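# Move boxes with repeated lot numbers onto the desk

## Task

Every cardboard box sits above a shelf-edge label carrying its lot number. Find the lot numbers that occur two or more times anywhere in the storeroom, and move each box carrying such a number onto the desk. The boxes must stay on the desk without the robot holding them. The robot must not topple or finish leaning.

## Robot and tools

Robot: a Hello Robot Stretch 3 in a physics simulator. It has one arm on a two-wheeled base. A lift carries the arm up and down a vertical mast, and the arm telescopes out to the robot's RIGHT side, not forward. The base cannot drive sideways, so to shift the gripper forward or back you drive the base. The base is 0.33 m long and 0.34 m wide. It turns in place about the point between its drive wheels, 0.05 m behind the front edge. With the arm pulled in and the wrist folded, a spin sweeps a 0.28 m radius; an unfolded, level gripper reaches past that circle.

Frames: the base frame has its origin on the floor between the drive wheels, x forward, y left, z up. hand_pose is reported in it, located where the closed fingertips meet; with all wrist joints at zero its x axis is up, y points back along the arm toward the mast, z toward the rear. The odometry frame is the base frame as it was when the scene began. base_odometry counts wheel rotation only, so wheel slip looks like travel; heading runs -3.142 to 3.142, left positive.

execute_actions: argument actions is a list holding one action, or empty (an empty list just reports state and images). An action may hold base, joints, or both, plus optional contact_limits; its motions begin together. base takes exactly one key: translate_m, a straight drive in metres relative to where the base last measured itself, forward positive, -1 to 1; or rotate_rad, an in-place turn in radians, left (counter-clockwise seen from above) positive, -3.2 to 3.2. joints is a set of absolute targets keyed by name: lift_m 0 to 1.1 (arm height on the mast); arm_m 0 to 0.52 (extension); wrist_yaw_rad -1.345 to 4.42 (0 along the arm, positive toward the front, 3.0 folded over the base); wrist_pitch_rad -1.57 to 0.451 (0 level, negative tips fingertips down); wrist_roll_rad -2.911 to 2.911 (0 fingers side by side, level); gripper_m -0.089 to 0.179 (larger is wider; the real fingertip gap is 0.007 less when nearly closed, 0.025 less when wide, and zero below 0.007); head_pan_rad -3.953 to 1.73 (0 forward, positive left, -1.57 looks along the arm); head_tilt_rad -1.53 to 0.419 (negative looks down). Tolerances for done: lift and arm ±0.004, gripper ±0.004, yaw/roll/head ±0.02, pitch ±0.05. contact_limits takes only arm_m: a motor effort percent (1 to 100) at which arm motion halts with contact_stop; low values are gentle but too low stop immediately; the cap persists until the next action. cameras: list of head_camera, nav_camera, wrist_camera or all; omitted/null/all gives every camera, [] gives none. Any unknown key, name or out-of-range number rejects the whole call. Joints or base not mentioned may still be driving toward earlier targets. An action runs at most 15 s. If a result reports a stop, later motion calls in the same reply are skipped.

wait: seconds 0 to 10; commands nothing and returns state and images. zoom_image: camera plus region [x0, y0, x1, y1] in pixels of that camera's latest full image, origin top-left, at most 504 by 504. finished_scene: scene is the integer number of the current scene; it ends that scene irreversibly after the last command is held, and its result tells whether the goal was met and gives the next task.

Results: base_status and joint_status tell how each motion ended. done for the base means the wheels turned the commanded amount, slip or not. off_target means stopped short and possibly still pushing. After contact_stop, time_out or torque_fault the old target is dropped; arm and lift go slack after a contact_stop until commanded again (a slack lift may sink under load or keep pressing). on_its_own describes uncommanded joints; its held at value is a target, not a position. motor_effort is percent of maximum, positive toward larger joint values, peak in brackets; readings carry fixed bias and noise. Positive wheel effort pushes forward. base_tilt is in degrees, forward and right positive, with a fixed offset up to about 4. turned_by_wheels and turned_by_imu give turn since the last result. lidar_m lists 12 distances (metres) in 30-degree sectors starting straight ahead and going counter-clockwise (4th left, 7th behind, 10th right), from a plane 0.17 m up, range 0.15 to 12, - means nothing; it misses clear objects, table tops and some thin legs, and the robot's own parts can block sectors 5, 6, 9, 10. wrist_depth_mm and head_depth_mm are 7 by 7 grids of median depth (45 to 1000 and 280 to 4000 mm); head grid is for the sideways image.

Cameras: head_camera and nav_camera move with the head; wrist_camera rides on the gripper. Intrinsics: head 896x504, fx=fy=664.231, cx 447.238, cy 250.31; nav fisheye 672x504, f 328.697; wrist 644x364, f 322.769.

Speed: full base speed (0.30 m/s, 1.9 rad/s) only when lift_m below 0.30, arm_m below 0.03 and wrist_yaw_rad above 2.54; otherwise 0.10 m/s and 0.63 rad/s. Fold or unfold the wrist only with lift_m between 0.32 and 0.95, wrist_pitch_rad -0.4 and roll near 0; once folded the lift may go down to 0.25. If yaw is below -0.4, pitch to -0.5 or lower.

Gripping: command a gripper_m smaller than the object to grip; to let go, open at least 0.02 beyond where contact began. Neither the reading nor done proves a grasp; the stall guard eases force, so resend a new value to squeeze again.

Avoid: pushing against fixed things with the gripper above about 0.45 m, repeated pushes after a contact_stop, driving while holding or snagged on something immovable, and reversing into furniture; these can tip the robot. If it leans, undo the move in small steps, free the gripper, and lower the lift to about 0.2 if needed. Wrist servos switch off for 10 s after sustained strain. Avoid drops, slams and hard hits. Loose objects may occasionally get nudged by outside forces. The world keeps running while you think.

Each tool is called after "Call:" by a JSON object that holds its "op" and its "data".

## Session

Call:
{"op": "execute_actions", "data": {"actions": [{"joints":{"head_tilt_rad":-0.4}}]}}

Scene clock: 0.80 s.
base_odometry: x=+0.000 y=+0.000 heading=+0.000 (m, m, rad; odometry frame)
turned_by_wheels: +0.000 (rad since the last result)
turned_by_imu: +0.000 (rad since the last result)
base_tilt: forward=-2.1 right=+1.4 (deg)
lidar_m: 0.74 0.94 1.86 1.89 1.20 1.06 0.90 1.98 2.44 1.21 0.79 0.74
head_depth_mm: 583 617 656 702 753 819 902 / 601 639 683 730 789 854 935 / 623 663 711 763 824 899 986 / 646 687 741 799 865 949 1044 / 670 717 772 835 914 996 1111 / 697 747 805 875 964 1061 1183 / 726 780 850 925 1012 1132 1265
base_status: not commanded
joint_positions: lift_m=+0.408 arm_m=+0.003 wrist_yaw_rad=+2.950 wrist_pitch_rad=-0.417 wrist_roll_rad=-0.013 gripper_m=+0.037 head_pan_rad=-0.007 head_tilt_rad=-0.395
joint_status: all done
motor_effort: left_wheel=+0(0) right_wheel=+0(0) lift_m=+29(28) arm_m=+0(1) wrist_yaw_rad=-1(1) wrist_pitch_rad=+7(7) wrist_roll_rad=+0(0) gripper_m=+0(0) head_pan_rad=+0(0) head_tilt_rad=-2(18) (%)
hand_pose: x=+0.0216 y=+0.0729 z=+0.4210 quat_wxyz=(+0.212, +0.698, +0.081, +0.679) (m; base frame)
wrist_depth_mm: - - - - - - - / - - - - - - - / - - - - - - - / 894 - 964 977 985 - - / 749 760 809 794 826 806 834 / 643 642 - 659 670 675 689 / 547 551 579 580 571 583 586
pictures: head_camera (sideways: a quarter turn clockwise sets it upright), nav_camera (sideways: a quarter turn counterclockwise sets it upright), wrist_camera
Images, in order (width x height): head_camera 896x504, nav_camera 672x504, wrist_camera 644x364.

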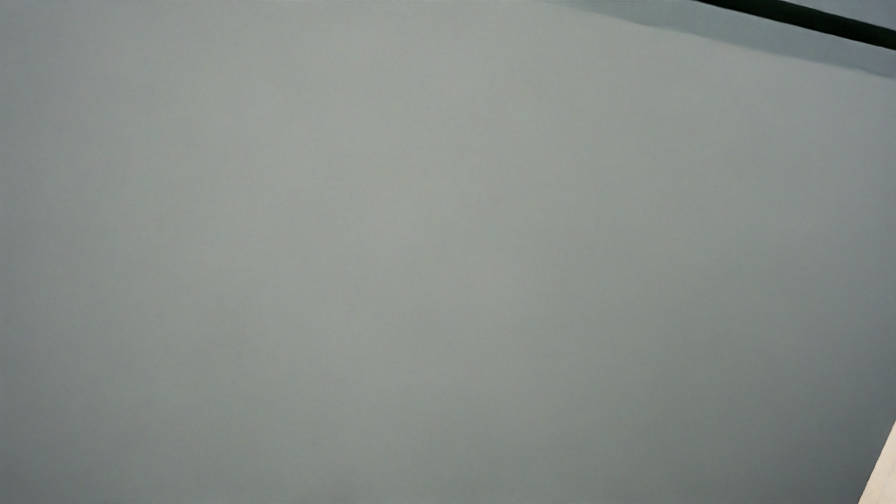

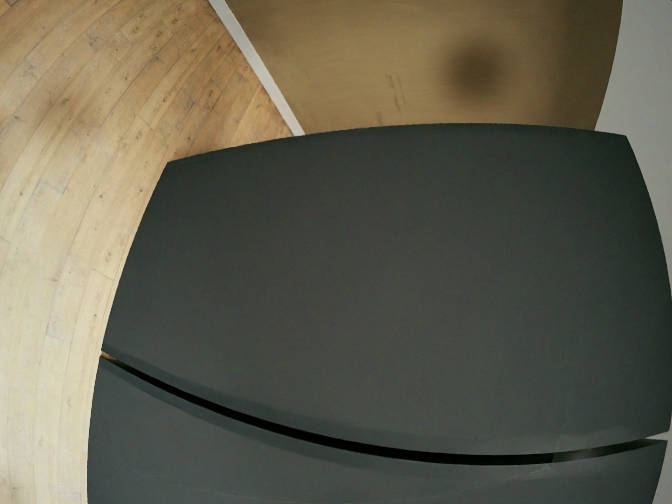

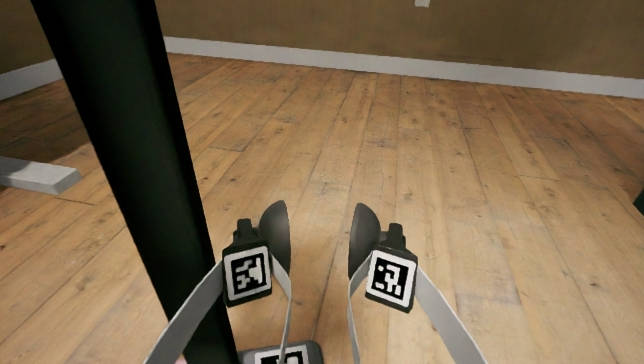

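Call:
{"op": "execute_actions", "data": {"actions": [{"joints":{"head_pan_rad":-2.0,"head_tilt_rad":-0.3,"lift_m":0.28}}], "cameras": ["head_camera","nav_camera"]}}

Call:
{"op": "execute_actions", "data": {"actions": [{"joints":{"head_pan_rad":-3.5,"head_tilt_rad":-0.5}}], "cameras": ["nav_camera"]}}

Scene clock: 7.80 s.
base_odometry: x=+0.000 y=+0.000 heading=+0.000 (m, m, rad; odometry frame)
turned_by_wheels: +0.000 (rad since the last result)
turned_by_imu: +0.000 (rad since the last result)
base_tilt: forward=-2.1 right=+1.2 (deg)
lidar_m: 0.75 0.94 1.86 1.88 1.20 1.06 0.90 1.98 2.44 1.20 0.80 0.74
head_depth_mm: 2559 2707 2850 2863 2759 1996 1555 / 2559 2733 2890 3054 2752 1984 1556 / 2524 2726 2872 3045 2729 1954 1541 / 2511 2621 2733 2687 2685 1948 1540 / 2541 2672 2827 3018 2680 1930 1532 / 2525 2638 2849 2982 2645 1921 1524 / 2308 2460 2564 2652 2505 1903 1509
base_status: not commanded
joint_positions: lift_m=+0.281 arm_m=+0.003 wrist_yaw_rad=+2.950 wrist_pitch_rad=-0.418 wrist_roll_rad=-0.013 gripper_m=+0.037 head_pan_rad=-1.993 head_tilt_rad=-0.310
joint_status: all done
motor_effort: left_wheel=+0(0) right_wheel=+0(0) lift_m=+13(25) arm_m=-2(1) wrist_yaw_rad=+2(0) wrist_pitch_rad=+7(8) wrist_roll_rad=+0(0) gripper_m=+0(1) head_pan_rad=-3(42) head_tilt_rad=+3(9) (%)
hand_pose: x=+0.0216 y=+0.0728 z=+0.2934 quat_wxyz=(+0.212, +0.698, +0.081, +0.679) (m; base frame)
wrist_depth_mm: - - - - - - - / - - - - - - - / 850 - 924 951 974 995 - / 698 - 725 742 739 756 759 / 573 578 609 597 630 615 623 / 489 502 - 512 510 515 514 / - - - 436 438 441 448
pictures: head_camera (sideways: a quarter turn clockwise sets it upright), nav_camera (sideways: a quarter turn counterclockwise sets it upright)
Images, in order (width x height): head_camera 896x504, nav_camera 672x504.

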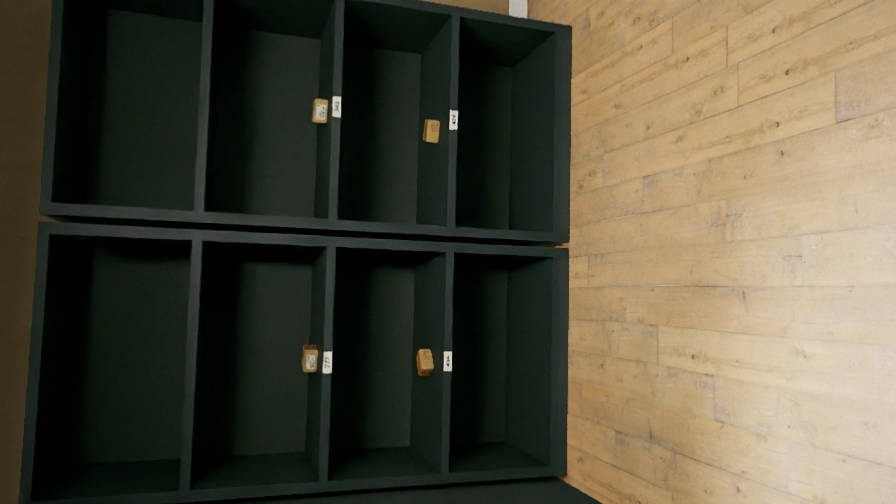

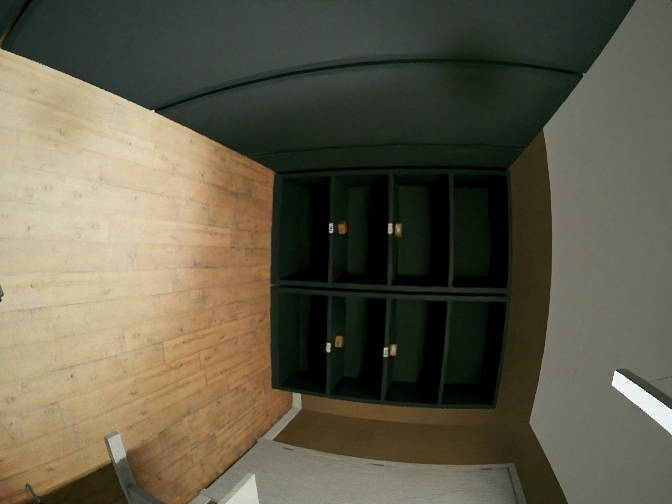

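Scene clock: 9.07 s.
base_odometry: x=+0.000 y=+0.000 heading=+0.000 (m, m, rad; odometry frame)
turned_by_wheels: +0.000 (rad since the last result)
turned_by_imu: +0.000 (rad since the last result)
base_tilt: forward=-2.0 right=+1.2 (deg)
lidar_m: 0.75 0.94 1.86 1.89 1.20 1.05 0.90 1.99 2.44 1.20 0.79 0.74
head_depth_mm: 1322 1437 1574 1274 1005 1545 1318 / 1319 1440 1575 1256 1038 1633 1346 / 1327 1442 1573 1241 1028 1621 1334 / 1326 1442 1559 1226 1017 1552 1330 / 1332 1457 1569 1211 1007 1584 1319 / 1336 1451 1579 1199 1184 1542 1316 / 1330 1455 1571 1180 1789 1563 1312
base_status: not commanded
joint_positions: lift_m=+0.281 arm_m=+0.003 wrist_yaw_rad=+2.950 wrist_pitch_rad=-0.418 wrist_roll_rad=-0.013 gripper_m=+0.037 head_pan_rad=-3.493 head_tilt_rad=-0.494
joint_status: all done
motor_effort: left_wheel=+0(1) right_wheel=+0(0) lift_m=+12(12) arm_m=-2(1) wrist_yaw_rad=+1(0) wrist_pitch_rad=+7(8) wrist_roll_rad=+0(0) gripper_m=+1(1) head_pan_rad=-3(43) head_tilt_rad=-2(15) (%)
hand_pose: x=+0.0216 y=+0.0728 z=+0.2934 quat_wxyz=(+0.212, +0.698, +0.081, +0.679) (m; base frame)
wrist_depth_mm: - - - - - - - / - - - - - - - / 849 - 935 971 978 - - / 696 - 716 736 748 764 777 / 570 579 611 596 621 612 626 / 485 501 - 514 511 511 518 / - - - 434 437 442 447
pictures: nav_camera (sideways: a quarter turn counterclockwise sets it upright)
Images, in order (width x height): nav_camera 672x504.

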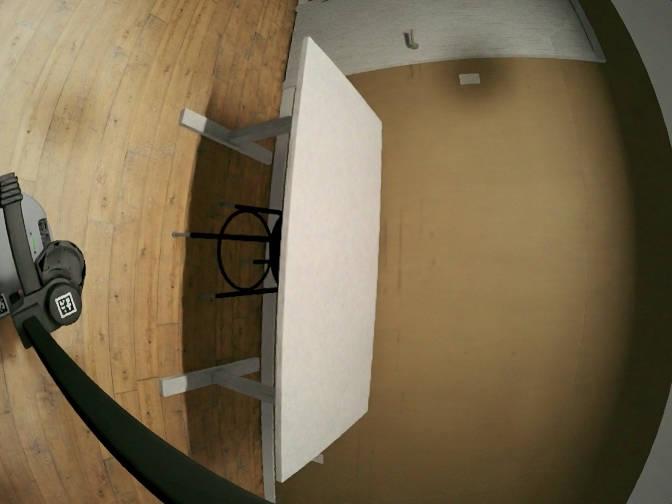

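Mirrored layout. Re-look to read labels.

Call:
{"op": "execute_actions", "data": {"actions": [{"joints":{"head_pan_rad":-2.0,"head_tilt_rad":-0.3}}], "cameras": ["head_camera"]}}

Call:
{"op": "zoom_image", "data": {"camera": "head_camera", "region": [300, 85, 470, 150]}}

Call:
{"op": "zoom_image", "data": {"camera": "head_camera", "region": [295, 330, 465, 395]}}

Scene clock: 14.20 s.
base_odometry: x=+0.000 y=+0.000 heading=+0.000 (m, m, rad; odometry frame)
turned_by_wheels: +0.000 (rad since the last result)
turned_by_imu: +0.000 (rad since the last result)
base_tilt: forward=-2.2 right=+1.3 (deg)
lidar_m: 0.74 0.93 1.86 1.88 1.20 1.05 0.90 1.99 2.45 1.20 0.80 0.74
head_depth_mm: 2577 2700 2797 2897 2771 1985 1564 / 2597 2720 2900 3081 2772 1981 1544 / 2553 2747 2901 3058 2742 1978 1547 / 2424 2462 2840 2878 2677 1947 1535 / 2538 2683 2837 3006 2646 1938 1525 / 2524 2659 2813 2969 2654 1930 1518 / 2448 2596 2738 2667 2603 1915 1512
base_status: not commanded
joint_positions: lift_m=+0.281 arm_m=+0.003 wrist_yaw_rad=+2.950 wrist_pitch_rad=-0.418 wrist_roll_rad=-0.013 gripper_m=+0.037 head_pan_rad=-2.007 head_tilt_rad=-0.310
joint_status: all done
motor_effort: left_wheel=+0(0) right_wheel=+0(0) lift_m=+12(13) arm_m=-1(1) wrist_yaw_rad=+0(1) wrist_pitch_rad=+7(7) wrist_roll_rad=+0(1) gripper_m=+1(0) head_pan_rad=+3(41) head_tilt_rad=+3(14) (%)
hand_pose: x=+0.0216 y=+0.0728 z=+0.2934 quat_wxyz=(+0.212, +0.698, +0.081, +0.679) (m; base frame)
wrist_depth_mm: - - - - - - - / - - - - - - - / 842 - 936 958 995 - - / 700 - 723 736 753 761 773 / 576 576 617 598 630 609 625 / 486 501 - 515 509 514 515 / - - - 437 435 444 445
pictures: head_camera (sideways: a quarter turn clockwise sets it upright)
Images, in order (width x height): head_camera 896x504.

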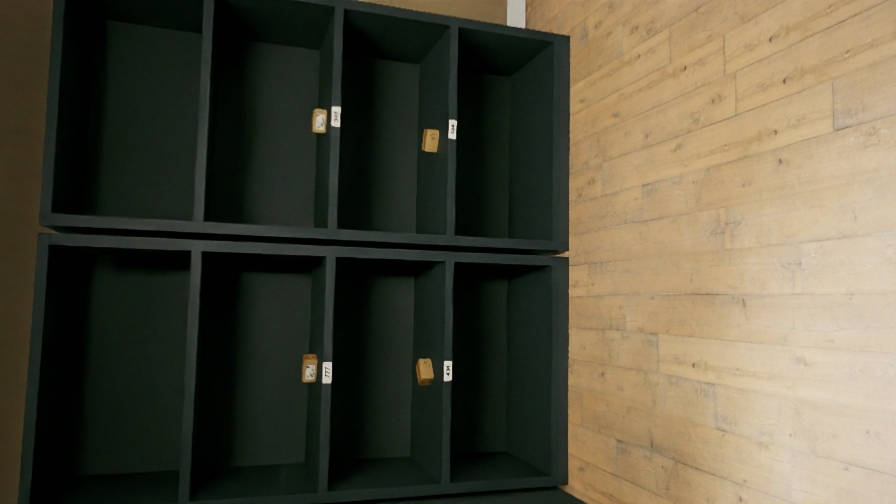

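Region (300, 85, 470, 150) of head_camera's 896x504 image, scaled by 2.965, with more detail than that image has; it fills the top 193 rows of this view, and the rest is white.

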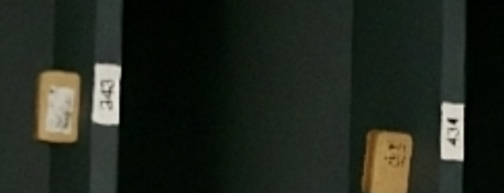

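Region (295, 330, 465, 395) of head_camera's 896x504 image, scaled by 2.965, with more detail than that image has; it fills the top 193 rows of this view, and the rest is white.

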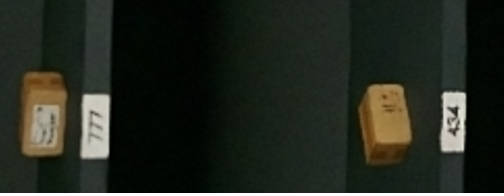

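Call:
{"op": "execute_actions", "data": {"actions": [{"base":{"rotate_rad":1.165},"joints":{"head_pan_rad":-0.8,"head_tilt_rad":-0.5}}], "cameras": []}}

Call:
{"op": "execute_actions", "data": {"actions": [{"base":{"translate_m":1.0}}], "cameras": []}}

Call:
{"op": "execute_actions", "data": {"actions": [{"base":{"translate_m":0.38}}], "cameras": []}}

Call:
{"op": "execute_actions", "data": {"actions": [{"base":{"rotate_rad":-1.58},"joints":{"head_pan_rad":0}}], "cameras": ["nav_camera"]}}

Scene clock: 31.73 s.
base_odometry: x=+0.000 y=+0.000 heading=+1.165 (m, m, rad; odometry frame)
turned_by_wheels: +1.165 (rad since the last result)
turned_by_imu: +1.157 (rad since the last result)
base_tilt: forward=-2.0 right=+1.4 (deg)
lidar_m: 1.86 1.93 1.20 0.90 1.18 2.19 2.45 1.04 0.76 0.74 0.76 1.04
head_depth_mm: 654 693 739 792 853 925 1011 / 705 746 803 866 941 1029 1130 / 756 814 875 952 1046 1153 1259 / 827 888 965 1061 1170 1314 1328 / 901 982 1095 1215 1370 1491 1314 / 1976 2134 2313 2449 2013 1582 1313 / 1808 1943 2093 2256 1996 1591 1308
base_status: done
joint_positions: lift_m=+0.281 arm_m=+0.003 wrist_yaw_rad=+2.950 wrist_pitch_rad=-0.418 wrist_roll_rad=-0.013 gripper_m=+0.037 head_pan_rad=-0.807 head_tilt_rad=-0.494
joint_status: all done
motor_effort: left_wheel=-2(13) right_wheel=+1(7) lift_m=+13(12) arm_m=-1(1) wrist_yaw_rad=+0(0) wrist_pitch_rad=+8(7) wrist_roll_rad=+0(0) gripper_m=+0(1) head_pan_rad=+3(44) head_tilt_rad=-2(12) (%)
hand_pose: x=+0.0216 y=+0.0728 z=+0.2934 quat_wxyz=(+0.212, +0.698, +0.081, +0.679) (m; base frame)
wrist_depth_mm: - - - - - - - / - - - - - - - / 891 - 926 951 989 - - / 703 - 720 734 750 750 772 / 575 577 611 595 627 615 621 / 484 502 - 511 511 515 518 / - - - 433 440 445 448
pictures: none
No camera images: the call's "cameras" was empty. Leave "cameras" out to get every camera's image.

Scene clock: 36.77 s.
base_odometry: x=+0.395 y=+0.919 heading=+1.165 (m, m, rad; odometry frame)
turned_by_wheels: +0.000 (rad since the last result)
turned_by_imu: +0.004 (rad since the last result)
base_tilt: forward=-2.0 right=+1.1 (deg)
lidar_m: 0.86 0.89 1.22 1.56 1.40 1.48 2.86 1.04 0.76 0.76 1.22 0.89
head_depth_mm: 1543 1778 2088 2419 2086 1643 1349 / 1340 1513 1729 2025 2081 1632 1340 / 1187 1311 1477 1697 1923 1618 1332 / 1063 1157 1293 1439 1651 1602 1333 / 963 1047 1142 1272 1425 1536 1319 / 877 950 1025 1129 1242 1394 1316 / 813 866 934 1015 1113 1232 1277
base_status: done
joint_positions: lift_m=+0.281 arm_m=+0.003 wrist_yaw_rad=+2.950 wrist_pitch_rad=-0.418 wrist_roll_rad=-0.013 gripper_m=+0.037 head_pan_rad=-0.807 head_tilt_rad=-0.495
joint_status: not commanded
motor_effort: left_wheel=-4(10) right_wheel=+1(6) lift_m=+13(12) arm_m=-1(1) wrist_yaw_rad=+1(0) wrist_pitch_rad=+8(8) wrist_roll_rad=+0(0) gripper_m=+0(1) head_pan_rad=+3(3) head_tilt_rad=-2(1) (%)
hand_pose: x=+0.0216 y=+0.0728 z=+0.2933 quat_wxyz=(+0.212, +0.698, +0.081, +0.679) (m; base frame)
wrist_depth_mm: - - - - - - 848 / - - - - - - 847 / 859 - 933 948 986 998 857 / 699 - 720 737 758 758 771 / 572 579 612 600 630 614 623 / 487 506 - 512 510 517 521 / - - - 435 437 441 444
pictures: none
No camera images: the call's "cameras" was empty. Leave "cameras" out to get every camera's image.

Scene clock: 39.80 s.
base_odometry: x=+0.545 y=+1.268 heading=+1.165 (m, m, rad; odometry frame)
turned_by_wheels: +0.000 (rad since the last result)
turned_by_imu: +0.001 (rad since the last result)
base_tilt: forward=-2.0 right=+1.3 (deg)
lidar_m: 0.48 0.49 0.68 1.56 1.39 1.67 2.86 1.04 0.92 1.83 0.67 0.49
head_depth_mm: 818 946 1103 1343 1686 1651 1350 / 711 803 919 1080 1299 1526 1345 / 633 701 787 899 1051 1256 1324 / 565 623 689 771 882 1020 1202 / 514 558 612 676 763 862 994 / 470 507 550 603 665 744 842 / 432 463 499 543 593 655 730
base_status: done
joint_positions: lift_m=+0.281 arm_m=+0.003 wrist_yaw_rad=+2.950 wrist_pitch_rad=-0.418 wrist_roll_rad=-0.013 gripper_m=+0.037 head_pan_rad=-0.807 head_tilt_rad=-0.495
joint_status: not commanded
motor_effort: left_wheel=-4(10) right_wheel=+2(7) lift_m=+13(13) arm_m=-2(1) wrist_yaw_rad=+1(1) wrist_pitch_rad=+8(8) wrist_roll_rad=+1(0) gripper_m=+0(0) head_pan_rad=+3(3) head_tilt_rad=-2(2) (%)
hand_pose: x=+0.0216 y=+0.0727 z=+0.2933 quat_wxyz=(+0.212, +0.698, +0.081, +0.679) (m; base frame)
wrist_depth_mm: - - - - - 639 464 / - - - - - 645 467 / 896 - 940 952 918 666 476 / 707 - 719 734 748 655 485 / 577 575 607 599 630 594 487 / 479 499 - 511 514 514 480 / - - - 434 436 443 445
pictures: none
No camera images: the call's "cameras" was empty. Leave "cameras" out to get every camera's image.

Scene clock: 42.17 s.
base_odometry: x=+0.545 y=+1.268 heading=-0.415 (m, m, rad; odometry frame)
turned_by_wheels: -1.580 (rad since the last result)
turned_by_imu: -1.569 (rad since the last result)
base_tilt: forward=-2.2 right=+1.4 (deg)
lidar_m: 1.92 0.68 0.49 0.47 0.49 0.67 1.56 1.39 1.80 3.01 1.06 0.92
head_depth_mm: 1920 2080 2302 2481 1394 1374 1296 / 1919 2077 2303 2485 2064 1641 1337 / 1908 2069 2260 2465 2057 1622 1337 / 1880 2063 2263 2480 2038 1598 1330 / 1883 2034 2251 2485 2016 1601 1320 / 1869 2038 2253 2395 1998 1582 1321 / 1723 1758 1783 1818 1813 1567 1316
base_status: done
joint_positions: lift_m=+0.281 arm_m=+0.003 wrist_yaw_rad=+2.950 wrist_pitch_rad=-0.418 wrist_roll_rad=-0.013 gripper_m=+0.037 head_pan_rad=-0.007 head_tilt_rad=-0.495
joint_status: all done
motor_effort: left_wheel=+4(16) right_wheel=-2(5) lift_m=+13(13) arm_m=-1(1) wrist_yaw_rad=+0(1) wrist_pitch_rad=+8(8) wrist_roll_rad=+1(1) gripper_m=+0(0) head_pan_rad=+3(35) head_tilt_rad=-2(1) (%)
hand_pose: x=+0.0216 y=+0.0727 z=+0.2933 quat_wxyz=(+0.212, +0.698, +0.081, +0.679) (m; base frame)
wrist_depth_mm: 419 445 463 488 515 547 584 / 456 - 504 537 569 608 643 / 498 - 553 589 634 673 739 / 543 - 597 646 680 730 772 / 564 581 607 596 626 615 627 / 486 504 - 512 512 516 523 / - - - 437 435 442 446
pictures: nav_camera (sideways: a quarter turn counterclockwise sets it upright)
Images, in order (width x height): nav_camera 672x504.

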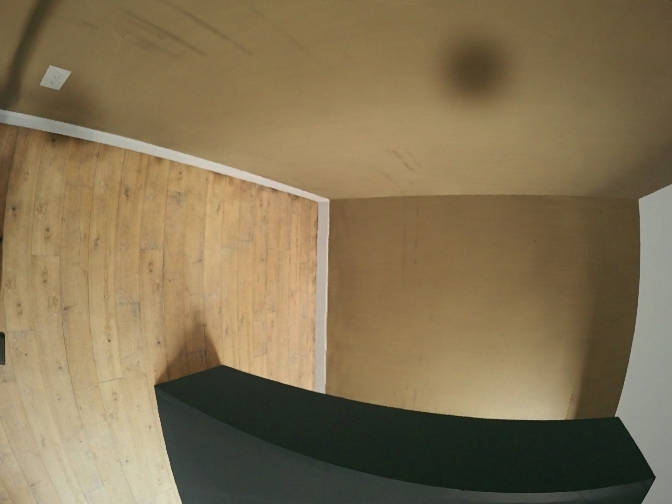

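Behind 1.56; room width ~3.77 → wall ahead 2.21; drive 1.72.

Call:
{"op": "execute_actions", "data": {"actions": [{"base":{"translate_m":1.0}}], "cameras": []}}

Call:
{"op": "execute_actions", "data": {"actions": [{"base":{"translate_m":0.72}}], "cameras": []}}

Call:
{"op": "execute_actions", "data": {"actions": [{"base":{"rotate_rad":-1.58},"joints":{"head_pan_rad":-1.57,"head_tilt_rad":-0.7}}], "cameras": []}}

Call:
{"op": "execute_actions", "data": {"actions": [{"base":{"translate_m":0.95}}], "cameras": ["nav_camera","head_camera"]}}

Scene clock: 53.50 s.
base_odometry: x=+1.460 y=+0.864 heading=-0.415 (m, m, rad; odometry frame)
turned_by_wheels: +0.000 (rad since the last result)
turned_by_imu: +0.004 (rad since the last result)
base_tilt: forward=-2.1 right=+1.2 (deg)
lidar_m: 1.20 0.69 0.50 0.48 0.50 0.68 1.86 2.27 0.56 0.54 0.56 1.25
head_depth_mm: 1012 1103 1218 1345 1522 1626 1355 / 1010 1096 1208 1338 1504 1622 1344 / 1008 1099 1197 1332 1504 1612 1334 / 1001 1094 1199 1329 1499 1604 1328 / 1000 1094 1194 1319 1483 1587 1324 / 997 1082 1183 1317 1479 1577 1312 / 993 1079 1184 1304 1474 1574 1307
base_status: done
joint_positions: lift_m=+0.281 arm_m=+0.003 wrist_yaw_rad=+2.950 wrist_pitch_rad=-0.418 wrist_roll_rad=-0.013 gripper_m=+0.037 head_pan_rad=-0.007 head_tilt_rad=-0.495
joint_status: not commanded
motor_effort: left_wheel=+2(17) right_wheel=-1(3) lift_m=+12(13) arm_m=-1(1) wrist_yaw_rad=+1(0) wrist_pitch_rad=+8(8) wrist_roll_rad=+0(0) gripper_m=-1(0) head_pan_rad=+3(3) head_tilt_rad=-2(1) (%)
hand_pose: x=+0.0216 y=+0.0727 z=+0.2933 quat_wxyz=(+0.212, +0.698, +0.081, +0.679) (m; base frame)
wrist_depth_mm: 426 453 472 496 523 552 583 / 465 - 511 543 573 614 652 / 506 - 568 598 640 696 742 / 545 - 622 654 693 729 776 / 570 577 607 593 630 609 622 / 484 502 - 512 511 516 522 / - - - 433 434 441 445
pictures: none
No camera images: the call's "cameras" was empty. Leave "cameras" out to get every camera's image.

Scene clock: 57.70 s.
base_odometry: x=+2.119 y=+0.574 heading=-0.415 (m, m, rad; odometry frame)
turned_by_wheels: +0.000 (rad since the last result)
turned_by_imu: +0.003 (rad since the last result)
base_tilt: forward=-2.1 right=+1.4 (deg)
lidar_m: 0.48 0.50 0.51 0.49 0.50 0.69 1.89 0.77 0.76 1.88 0.68 0.49
head_depth_mm: 374 408 448 497 558 635 735 / 374 406 446 495 555 631 731 / 372 405 444 493 552 628 727 / 371 403 442 491 551 625 722 / 370 402 439 487 546 622 719 / 368 401 439 487 544 618 714 / 368 399 437 485 542 615 708
base_status: done
joint_positions: lift_m=+0.281 arm_m=+0.003 wrist_yaw_rad=+2.950 wrist_pitch_rad=-0.418 wrist_roll_rad=-0.013 gripper_m=+0.037 head_pan_rad=-0.007 head_tilt_rad=-0.495
joint_status: not commanded
motor_effort: left_wheel=+2(16) right_wheel=-1(3) lift_m=+14(13) arm_m=-1(1) wrist_yaw_rad=+1(1) wrist_pitch_rad=+8(8) wrist_roll_rad=+0(0) gripper_m=+0(0) head_pan_rad=+3(3) head_tilt_rad=-2(2) (%)
hand_pose: x=+0.0216 y=+0.0727 z=+0.2933 quat_wxyz=(+0.212, +0.698, +0.081, +0.679) (m; base frame)
wrist_depth_mm: 429 459 474 496 522 551 462 / 468 - 512 547 580 593 469 / 511 - 565 604 650 651 478 / 552 - 623 655 690 650 481 / 570 578 607 593 628 599 483 / 484 502 - 510 512 516 479 / - - - 434 436 441 443
pictures: none
No camera images: the call's "cameras" was empty. Leave "cameras" out to get every camera's image.

Scene clock: 60.07 s.
base_odometry: x=+2.119 y=+0.574 heading=-1.995 (m, m, rad; odometry frame)
turned_by_wheels: -1.580 (rad since the last result)
turned_by_imu: -1.569 (rad since the last result)
base_tilt: forward=-2.1 right=+1.3 (deg)
lidar_m: 1.97 0.69 0.50 0.48 0.49 0.51 0.49 0.50 0.68 1.79 0.77 0.76
head_depth_mm: 1355 1323 1303 1280 1268 1250 1173 / 1908 1884 1843 1791 1620 1408 1218 / 2870 3153 2629 2080 1673 1403 1204 / 2891 3258 2704 2057 1657 1385 1197 / 2874 3201 2655 2034 1641 1375 1198 / 2893 3177 2611 2006 1625 1374 1186 / 2820 3147 2573 1993 1614 1368 1183
base_status: done
joint_positions: lift_m=+0.281 arm_m=+0.003 wrist_yaw_rad=+2.950 wrist_pitch_rad=-0.418 wrist_roll_rad=-0.013 gripper_m=+0.037 head_pan_rad=-1.563 head_tilt_rad=-0.692
joint_status: all done
motor_effort: left_wheel=+4(17) right_wheel=-2(5) lift_m=+13(13) arm_m=-1(2) wrist_yaw_rad=+0(0) wrist_pitch_rad=+8(8) wrist_roll_rad=+0(0) gripper_m=+1(0) head_pan_rad=-3(42) head_tilt_rad=-3(14) (%)
hand_pose: x=+0.0216 y=+0.0727 z=+0.2933 quat_wxyz=(+0.212, +0.698, +0.081, +0.679) (m; base frame)
wrist_depth_mm: 422 448 463 491 521 552 589 / 458 - 506 540 572 614 658 / 500 - 559 594 637 685 740 / 545 - 608 645 684 726 774 / 564 573 614 596 626 616 621 / 485 498 - 514 510 514 520 / - - - 435 437 446 446
pictures: none
No camera images: the call's "cameras" was empty. Leave "cameras" out to get every camera's image.

Scene clock: 64.93 s.
base_odometry: x=+1.728 y=-0.292 heading=-1.995 (m, m, rad; odometry frame)
turned_by_wheels: +0.000 (rad since the last result)
turned_by_imu: +0.004 (rad since the last result)
base_tilt: forward=-2.1 right=+1.3 (deg)
lidar_m: 2.00 0.71 0.51 0.49 0.51 0.69 1.44 1.49 0.65 0.98 0.70 0.74
head_depth_mm: 824 882 643 1000 940 983 1205 / 825 878 636 1181 987 1239 1190 / 824 878 626 1168 979 1258 1181 / 822 875 619 1156 968 1251 1178 / 819 873 611 1145 959 1243 1166 / 819 859 604 1139 954 1236 1165 / 814 843 595 1139 949 1228 1157
base_status: done
joint_positions: lift_m=+0.281 arm_m=+0.003 wrist_yaw_rad=+2.950 wrist_pitch_rad=-0.418 wrist_roll_rad=-0.013 gripper_m=+0.037 head_pan_rad=-1.563 head_tilt_rad=-0.692
joint_status: not commanded
motor_effort: left_wheel=+2(16) right_wheel=-1(4) lift_m=+13(13) arm_m=-2(2) wrist_yaw_rad=+0(0) wrist_pitch_rad=+7(8) wrist_roll_rad=+0(0) gripper_m=+0(0) head_pan_rad=-3(3) head_tilt_rad=-2(3) (%)
hand_pose: x=+0.0216 y=+0.0727 z=+0.2933 quat_wxyz=(+0.212, +0.698, +0.081, +0.679) (m; base frame)
wrist_depth_mm: 430 460 477 501 532 569 607 / 471 - 516 549 584 631 665 / 515 - 573 613 655 695 753 / 553 - 616 665 702 728 781 / 565 579 612 600 624 617 625 / 484 504 - 513 512 517 521 / - - - 434 435 442 443
pictures: head_camera (sideways: a quarter turn clockwise sets it upright), nav_camera (sideways: a quarter turn counterclockwise sets it upright)
Images, in order (width x height): head_camera 896x504, nav_camera 672x504.

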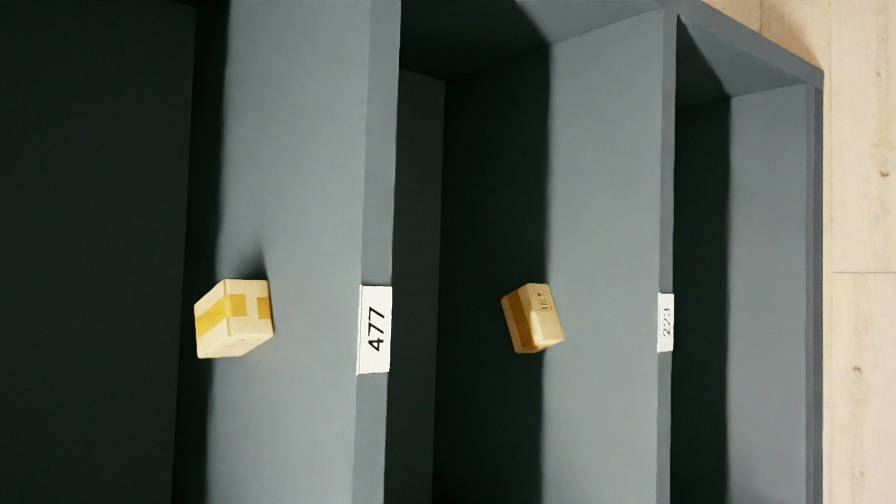

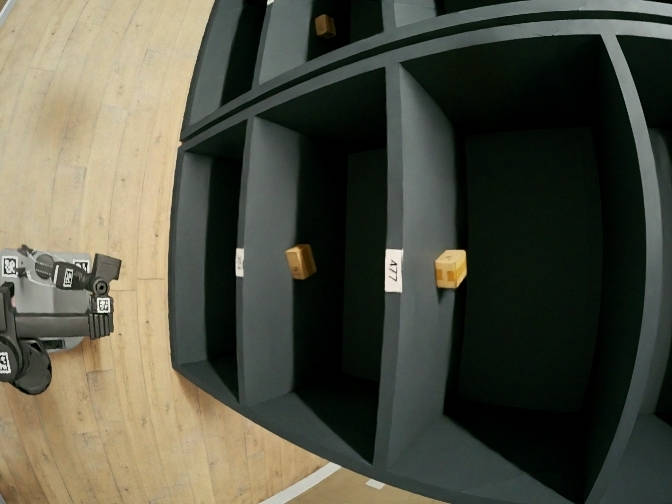

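477, 223.

Call:
{"op": "execute_actions", "data": {"actions": [{"base":{"translate_m":1.0}}], "cameras": ["nav_camera","head_camera"]}}

Call:
{"op": "execute_actions", "data": {"actions": [{"base":{"translate_m":0.9}}], "cameras": ["nav_camera","head_camera"]}}

Call:
{"op": "execute_actions", "data": {"actions": [{"joints":{"head_pan_rad":-0.65,"head_tilt_rad":-0.55}}], "cameras": ["head_camera"]}}

Scene clock: 75.77 s.
base_odometry: x=+1.317 y=-1.203 heading=-1.995 (m, m, rad; odometry frame)
turned_by_wheels: +0.000 (rad since the last result)
turned_by_imu: +0.004 (rad since the last result)
base_tilt: forward=-2.2 right=+1.3 (deg)
lidar_m: 1.99 0.72 0.52 0.50 0.52 0.70 1.91 0.73 0.68 0.97 0.64 1.36
head_depth_mm: 815 885 643 1129 991 1096 1175 / 815 871 634 1164 985 1259 1184 / 812 869 599 1157 982 1258 1177 / 813 867 593 1157 974 1256 1166 / 812 866 611 1146 961 1246 1167 / 811 861 604 1134 949 1233 1161 / 809 844 596 1130 946 1230 1157
base_status: done
joint_positions: lift_m=+0.281 arm_m=+0.003 wrist_yaw_rad=+2.950 wrist_pitch_rad=-0.418 wrist_roll_rad=-0.013 gripper_m=+0.037 head_pan_rad=-1.563 head_tilt_rad=-0.692
joint_status: not commanded
motor_effort: left_wheel=+1(15) right_wheel=-1(3) lift_m=+13(13) arm_m=-1(1) wrist_yaw_rad=+0(0) wrist_pitch_rad=+8(8) wrist_roll_rad=+0(0) gripper_m=+0(0) head_pan_rad=-3(3) head_tilt_rad=-2(3) (%)
hand_pose: x=+0.0216 y=+0.0727 z=+0.2933 quat_wxyz=(+0.212, +0.698, +0.081, +0.679) (m; base frame)
wrist_depth_mm: 444 467 490 510 539 572 612 / 481 - 533 567 596 631 684 / 524 - 582 624 665 712 758 / 564 - 631 673 706 747 779 / 574 578 608 602 624 615 622 / 485 500 - 517 510 512 521 / - - - 434 436 441 449
pictures: head_camera (sideways: a quarter turn clockwise sets it upright), nav_camera (sideways: a quarter turn counterclockwise sets it upright)
Images, in order (width x height): head_camera 896x504, nav_camera 672x504.

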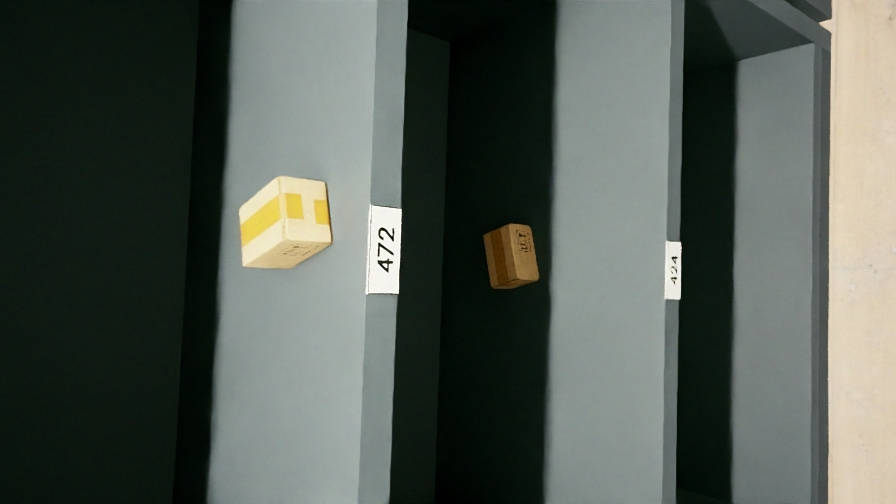

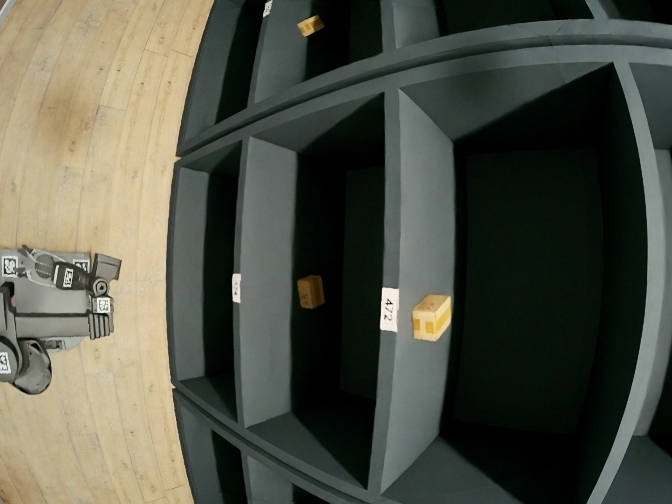

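Scene clock: 80.47 s.
base_odometry: x=+0.946 y=-2.024 heading=-1.995 (m, m, rad; odometry frame)
turned_by_wheels: +0.000 (rad since the last result)
turned_by_imu: +0.003 (rad since the last result)
base_tilt: forward=-2.2 right=+1.2 (deg)
lidar_m: 1.42 0.72 0.53 0.51 0.53 0.71 1.96 0.72 0.66 0.96 0.66 0.72
head_depth_mm: 812 880 644 1108 978 977 1172 / 813 865 635 1163 982 1238 1188 / 808 862 626 1157 976 1260 1178 / 806 860 617 1158 947 1248 1174 / 805 861 611 1149 953 1251 1164 / 807 862 604 1129 953 1231 1157 / 805 843 597 1130 942 1224 1149
base_status: done
joint_positions: lift_m=+0.281 arm_m=+0.003 wrist_yaw_rad=+2.950 wrist_pitch_rad=-0.418 wrist_roll_rad=-0.013 gripper_m=+0.037 head_pan_rad=-1.563 head_tilt_rad=-0.692
joint_status: not commanded
motor_effort: left_wheel=+1(15) right_wheel=+0(3) lift_m=+13(13) arm_m=-1(1) wrist_yaw_rad=-1(0) wrist_pitch_rad=+8(8) wrist_roll_rad=+0(0) gripper_m=+0(0) head_pan_rad=-4(4) head_tilt_rad=-2(3) (%)
hand_pose: x=+0.0216 y=+0.0727 z=+0.2933 quat_wxyz=(+0.212, +0.698, +0.081, +0.679) (m; base frame)
wrist_depth_mm: 446 475 492 517 548 574 613 / 485 - 540 568 596 636 687 / 529 - 593 628 665 709 760 / 572 - 639 674 713 745 766 / 576 574 612 601 622 609 622 / 486 502 - 514 513 513 515 / - - - 433 438 443 445
pictures: head_camera (sideways: a quarter turn clockwise sets it upright), nav_camera (sideways: a quarter turn counterclockwise sets it upright)
Images, in order (width x height): head_camera 896x504, nav_camera 672x504.

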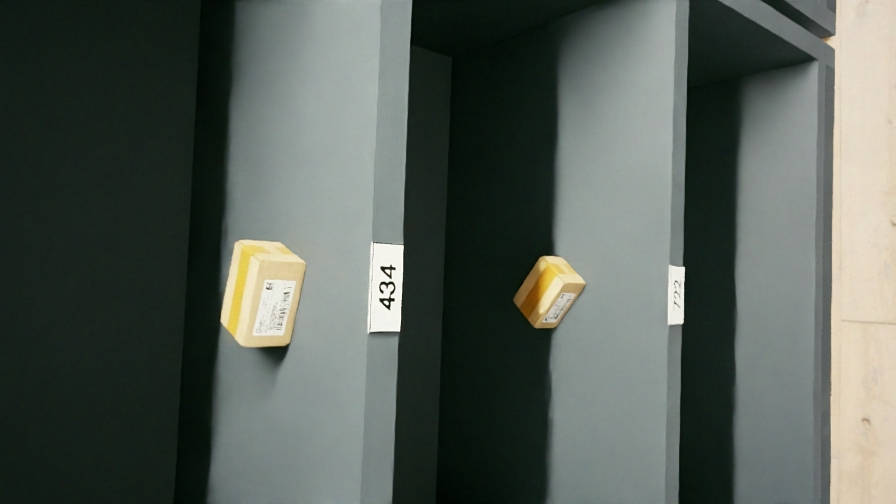

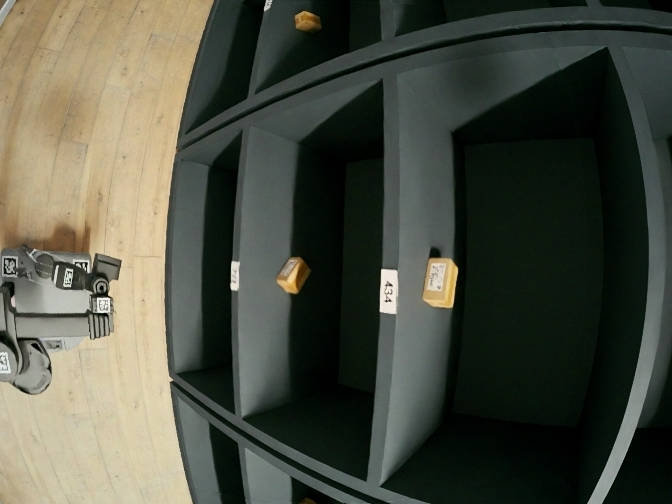

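Scene clock: 81.50 s.
base_odometry: x=+0.946 y=-2.024 heading=-1.995 (m, m, rad; odometry frame)
turned_by_wheels: +0.000 (rad since the last result)
turned_by_imu: +0.000 (rad since the last result)
base_tilt: forward=-2.1 right=+1.4 (deg)
lidar_m: 1.42 0.72 0.53 0.51 0.53 0.72 1.96 0.72 0.65 0.96 0.67 0.72
head_depth_mm: 567 648 743 635 1065 914 802 / 539 591 667 696 949 908 1188 / 591 638 690 756 852 954 1170 / 1287 1344 904 1459 1103 1351 1227 / 1378 1446 1039 1436 1581 1457 1266 / 1294 1343 1560 1488 1750 1508 1263 / 1217 1294 1463 1610 1752 1494 1259
base_status: not commanded
joint_positions: lift_m=+0.281 arm_m=+0.003 wrist_yaw_rad=+2.950 wrist_pitch_rad=-0.418 wrist_roll_rad=-0.013 gripper_m=+0.037 head_pan_rad=-0.657 head_tilt_rad=-0.557
joint_status: all done
motor_effort: left_wheel=+1(2) right_wheel=-1(1) lift_m=+13(13) arm_m=-2(1) wrist_yaw_rad=-1(0) wrist_pitch_rad=+8(8) wrist_roll_rad=+0(0) gripper_m=+1(1) head_pan_rad=+3(40) head_tilt_rad=+2(11) (%)
hand_pose: x=+0.0216 y=+0.0727 z=+0.2933 quat_wxyz=(+0.212, +0.698, +0.081, +0.679) (m; base frame)
wrist_depth_mm: 446 477 490 518 548 581 608 / 490 - 540 569 603 636 691 / 530 - 591 627 669 712 759 / 569 - 641 675 707 750 765 / 575 580 604 600 620 617 619 / 487 497 - 511 510 513 524 / - - - 437 436 445 443
pictures: head_camera (sideways: a quarter turn clockwise sets it upright)
Images, in order (width x height): head_camera 896x504.

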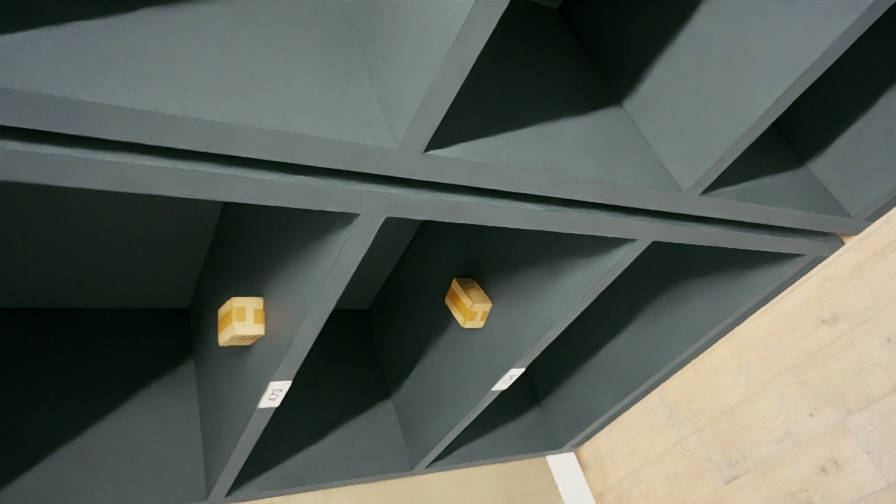

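Call:
{"op": "zoom_image", "data": {"camera": "head_camera", "region": [245, 365, 305, 420]}}

Call:
{"op": "zoom_image", "data": {"camera": "head_camera", "region": [480, 355, 540, 400]}}

Region (245, 365, 305, 420) of head_camera's 896x504 image, scaled by 8.400, with more detail than that image has; it fills the top 462 rows of this view, and the rest is white.

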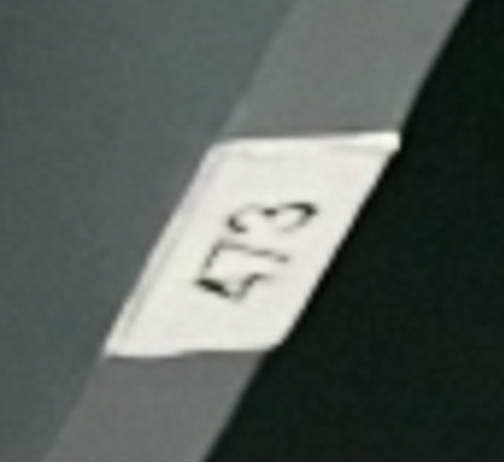

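Region (480, 355, 540, 400) of head_camera's 896x504 image, scaled by 8.400, with more detail than that image has; it fills the top 378 rows of this view, and the rest is white.

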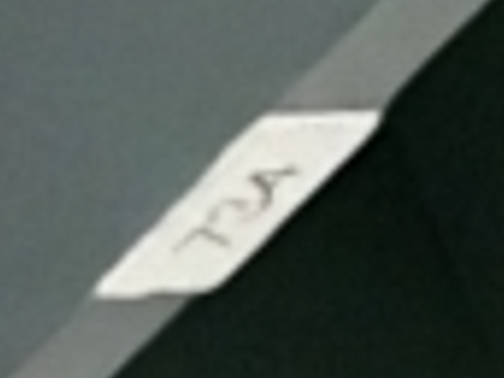

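Call:
{"op": "execute_actions", "data": {"actions": [{"base":{"translate_m":0.1},"joints":{"lift_m":0.95}}], "cameras": []}}

Call:
{"op": "execute_actions", "data": {"actions": [{"joints":{"wrist_yaw_rad":-0.25,"gripper_m":0.179}}], "cameras": []}}

Call:
{"op": "execute_actions", "data": {"actions": [{"joints":{"wrist_pitch_rad":-0.25,"lift_m":0.975}}], "cameras": ["wrist_camera"]}}

Scene clock: 95.97 s.
base_odometry: x=+0.905 y=-2.115 heading=-1.995 (m, m, rad; odometry frame)
turned_by_wheels: +0.000 (rad since the last result)
turned_by_imu: +0.000 (rad since the last result)
base_tilt: forward=-2.3 right=+1.4 (deg)
lidar_m: 1.32 0.72 0.53 0.51 0.53 0.71 1.97 0.72 0.73 0.96 0.60 1.36
head_depth_mm: 493 523 570 617 843 914 802 / 1035 572 617 664 745 856 1137 / 1149 1220 866 1351 1015 933 1059 / 1287 1348 909 1458 1114 1403 1247 / 1281 1352 1039 1442 1604 1456 1270 / 1201 1268 1438 1489 1707 1504 1259 / 1124 1215 1349 1501 1673 1509 1259
base_status: done
joint_positions: lift_m=+0.949 arm_m=+0.003 wrist_yaw_rad=+2.950 wrist_pitch_rad=-0.419 wrist_roll_rad=-0.013 gripper_m=+0.037 head_pan_rad=-0.657 head_tilt_rad=-0.556
joint_status: all done
motor_effort: left_wheel=+0(15) right_wheel=-1(3) lift_m=+40(39) arm_m=-1(2) wrist_yaw_rad=+0(1) wrist_pitch_rad=+8(8) wrist_roll_rad=+0(0) gripper_m=+0(0) head_pan_rad=+3(3) head_tilt_rad=+2(3) (%)
hand_pose: x=+0.0215 y=+0.0727 z=+0.9619 quat_wxyz=(+0.212, +0.698, +0.082, +0.679) (m; base frame)
wrist_depth_mm: 445 475 490 519 541 581 609 / 488 - 538 566 599 631 684 / 532 - 587 628 672 717 773 / 579 - 662 697 757 819 893 / 645 684 727 799 857 951 - / 731 770 - 936 - - - / 829 881 998 - - - -
pictures: none
No camera images: the call's "cameras" was empty. Leave "cameras" out to get every camera's image.

Scene clock: 98.57 s.
base_odometry: x=+0.905 y=-2.115 heading=-1.995 (m, m, rad; odometry frame)
turned_by_wheels: +0.000 (rad since the last result)
turned_by_imu: +0.000 (rad since the last result)
base_tilt: forward=-2.1 right=+1.4 (deg)
lidar_m: 1.31 0.72 0.53 0.51 0.52 0.71 1.96 0.72 0.72 0.96 0.60 1.36
head_depth_mm: 492 522 570 618 842 915 803 / 1031 573 615 665 746 856 1136 / 1148 1225 863 1346 1008 930 1055 / 1284 1349 909 1463 1114 1397 1247 / 1282 1356 1035 1447 1603 1466 1275 / 1193 1272 1425 1501 1700 1511 1261 / 1119 1221 1351 1509 1672 1497 1259
base_status: not commanded
joint_positions: lift_m=+0.949 arm_m=+0.003 wrist_yaw_rad=-0.248 wrist_pitch_rad=-0.419 wrist_roll_rad=-0.013 gripper_m=+0.179 head_pan_rad=-0.657 head_tilt_rad=-0.556
joint_status: all done
motor_effort: left_wheel=+1(2) right_wheel=-1(0) lift_m=+39(40) arm_m=-1(2) wrist_yaw_rad=-1(0) wrist_pitch_rad=+8(8) wrist_roll_rad=+0(0) gripper_m=+1(99) head_pan_rad=+3(3) head_tilt_rad=+2(2) (%)
hand_pose: x=-0.0766 y=-0.3650 z=+0.9619 quat_wxyz=(+0.673, +0.062, -0.700, -0.231) (m; base frame)
wrist_depth_mm: 445 467 354 452 540 517 427 / 275 280 289 296 309 331 359 / 241 256 275 845 867 573 444 / 640 790 844 911 902 611 477 / 604 784 780 787 805 665 567 / - 647 661 653 680 684 731 / 546 563 573 575 623 753 -
pictures: none
No camera images: the call's "cameras" was empty. Leave "cameras" out to get every camera's image.

Scene clock: 99.57 s.
base_odometry: x=+0.905 y=-2.115 heading=-1.995 (m, m, rad; odometry frame)
turned_by_wheels: +0.000 (rad since the last result)
turned_by_imu: +0.000 (rad since the last result)
base_tilt: forward=-2.1 right=+1.5 (deg)
lidar_m: 1.31 0.72 0.53 0.51 0.53 0.72 1.97 0.72 0.72 0.96 0.60 1.36
head_depth_mm: 493 523 571 616 838 915 800 / 1030 573 615 666 745 857 1136 / 1148 1225 867 1347 1011 928 1060 / 1286 1348 909 1455 1110 1399 1249 / 1287 1353 1031 1443 1598 1465 1276 / 1196 1271 1426 1500 1707 1507 1266 / 1127 1218 1355 1508 1670 1499 1262
base_status: not commanded
joint_positions: lift_m=+0.974 arm_m=+0.003 wrist_yaw_rad=-0.248 wrist_pitch_rad=-0.274 wrist_roll_rad=-0.013 gripper_m=+0.179 head_pan_rad=-0.657 head_tilt_rad=-0.556
joint_status: all done
motor_effort: left_wheel=+2(1) right_wheel=-1(0) lift_m=+39(40) arm_m=-1(2) wrist_yaw_rad=-1(0) wrist_pitch_rad=+11(11) wrist_roll_rad=+0(0) gripper_m=+0(0) head_pan_rad=+3(3) head_tilt_rad=+2(2) (%)
hand_pose: x=-0.0805 y=-0.3803 z=+1.0204 quat_wxyz=(+0.688, +0.011, -0.702, -0.183) (m; base frame)
wrist_depth_mm: 571 596 639 676 722 569 425 / 593 627 656 704 736 575 428 / 397 409 387 397 450 460 418 / 279 284 292 314 342 368 430 / 262 804 849 937 945 644 480 / - 798 810 825 828 686 794 / 630 667 655 661 691 648 676
pictures: wrist_camera
Images, in order (width x height): wrist_camera 644x364.

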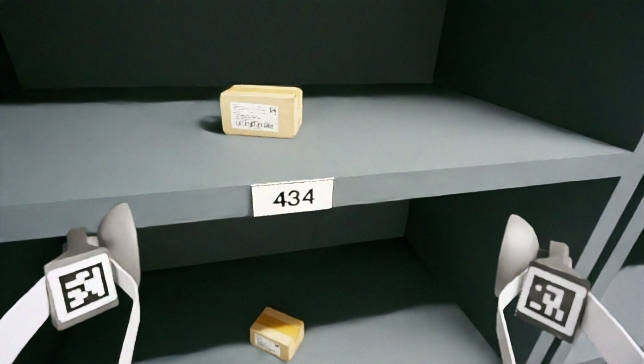

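Call:
{"op": "execute_actions", "data": {"actions": [{"base":{"translate_m":0.035},"joints":{"wrist_yaw_rad":-0.4,"arm_m":0.15}}], "cameras": ["wrist_camera"]}}

Scene clock: 106.77 s.
base_odometry: x=+0.891 y=-2.147 heading=-1.995 (m, m, rad; odometry frame)
turned_by_wheels: +0.000 (rad since the last result)
turned_by_imu: +0.000 (rad since the last result)
base_tilt: forward=-2.1 right=+1.3 (deg)
lidar_m: 1.28 0.72 0.53 0.51 0.52 0.72 1.97 0.75 0.78 0.96 0.59 1.33
head_depth_mm: 489 524 554 594 737 891 802 / 1041 1110 730 670 725 829 1031 / 1147 1223 866 1390 1117 952 1049 / 1273 1347 908 1453 1113 1396 1245 / 1244 1327 1037 1441 1594 1464 1277 / 1168 1232 1390 1453 1680 1509 1266 / 1099 1187 1315 1465 1649 1502 1260
base_status: done
joint_positions: lift_m=+0.974 arm_m=+0.150 wrist_yaw_rad=-0.399 wrist_pitch_rad=-0.274 wrist_roll_rad=-0.013 gripper_m=+0.179 head_pan_rad=-0.657 head_tilt_rad=-0.556
joint_status: all done
motor_effort: left_wheel=+1(8) right_wheel=-1(3) lift_m=+40(39) arm_m=+3(2) wrist_yaw_rad=+0(2) wrist_pitch_rad=+11(12) wrist_roll_rad=+1(0) gripper_m=+1(0) head_pan_rad=+3(3) head_tilt_rad=+2(2) (%)
hand_pose: x=-0.1149 y=-0.5159 z=+1.0206 quat_wxyz=(+0.672, -0.043, -0.701, -0.234) (m; base frame)
wrist_depth_mm: 429 465 516 568 628 512 400 / 452 492 545 608 656 525 405 / 397 406 263 401 447 462 400 / 280 283 267 279 300 309 314 / 223 218 221 224 229 244 298 / - 174 178 183 207 610 426 / 142 150 162 638 687 626 488
pictures: wrist_camera
Images, in order (width x height): wrist_camera 644x364.

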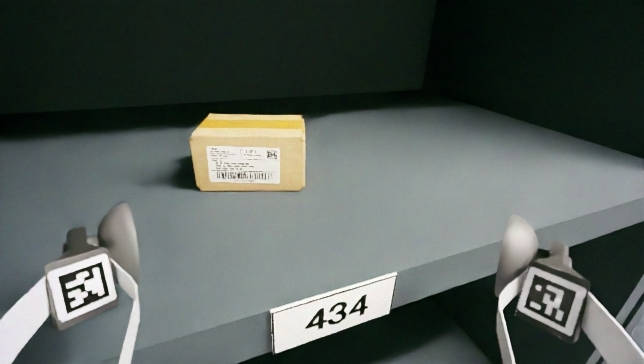

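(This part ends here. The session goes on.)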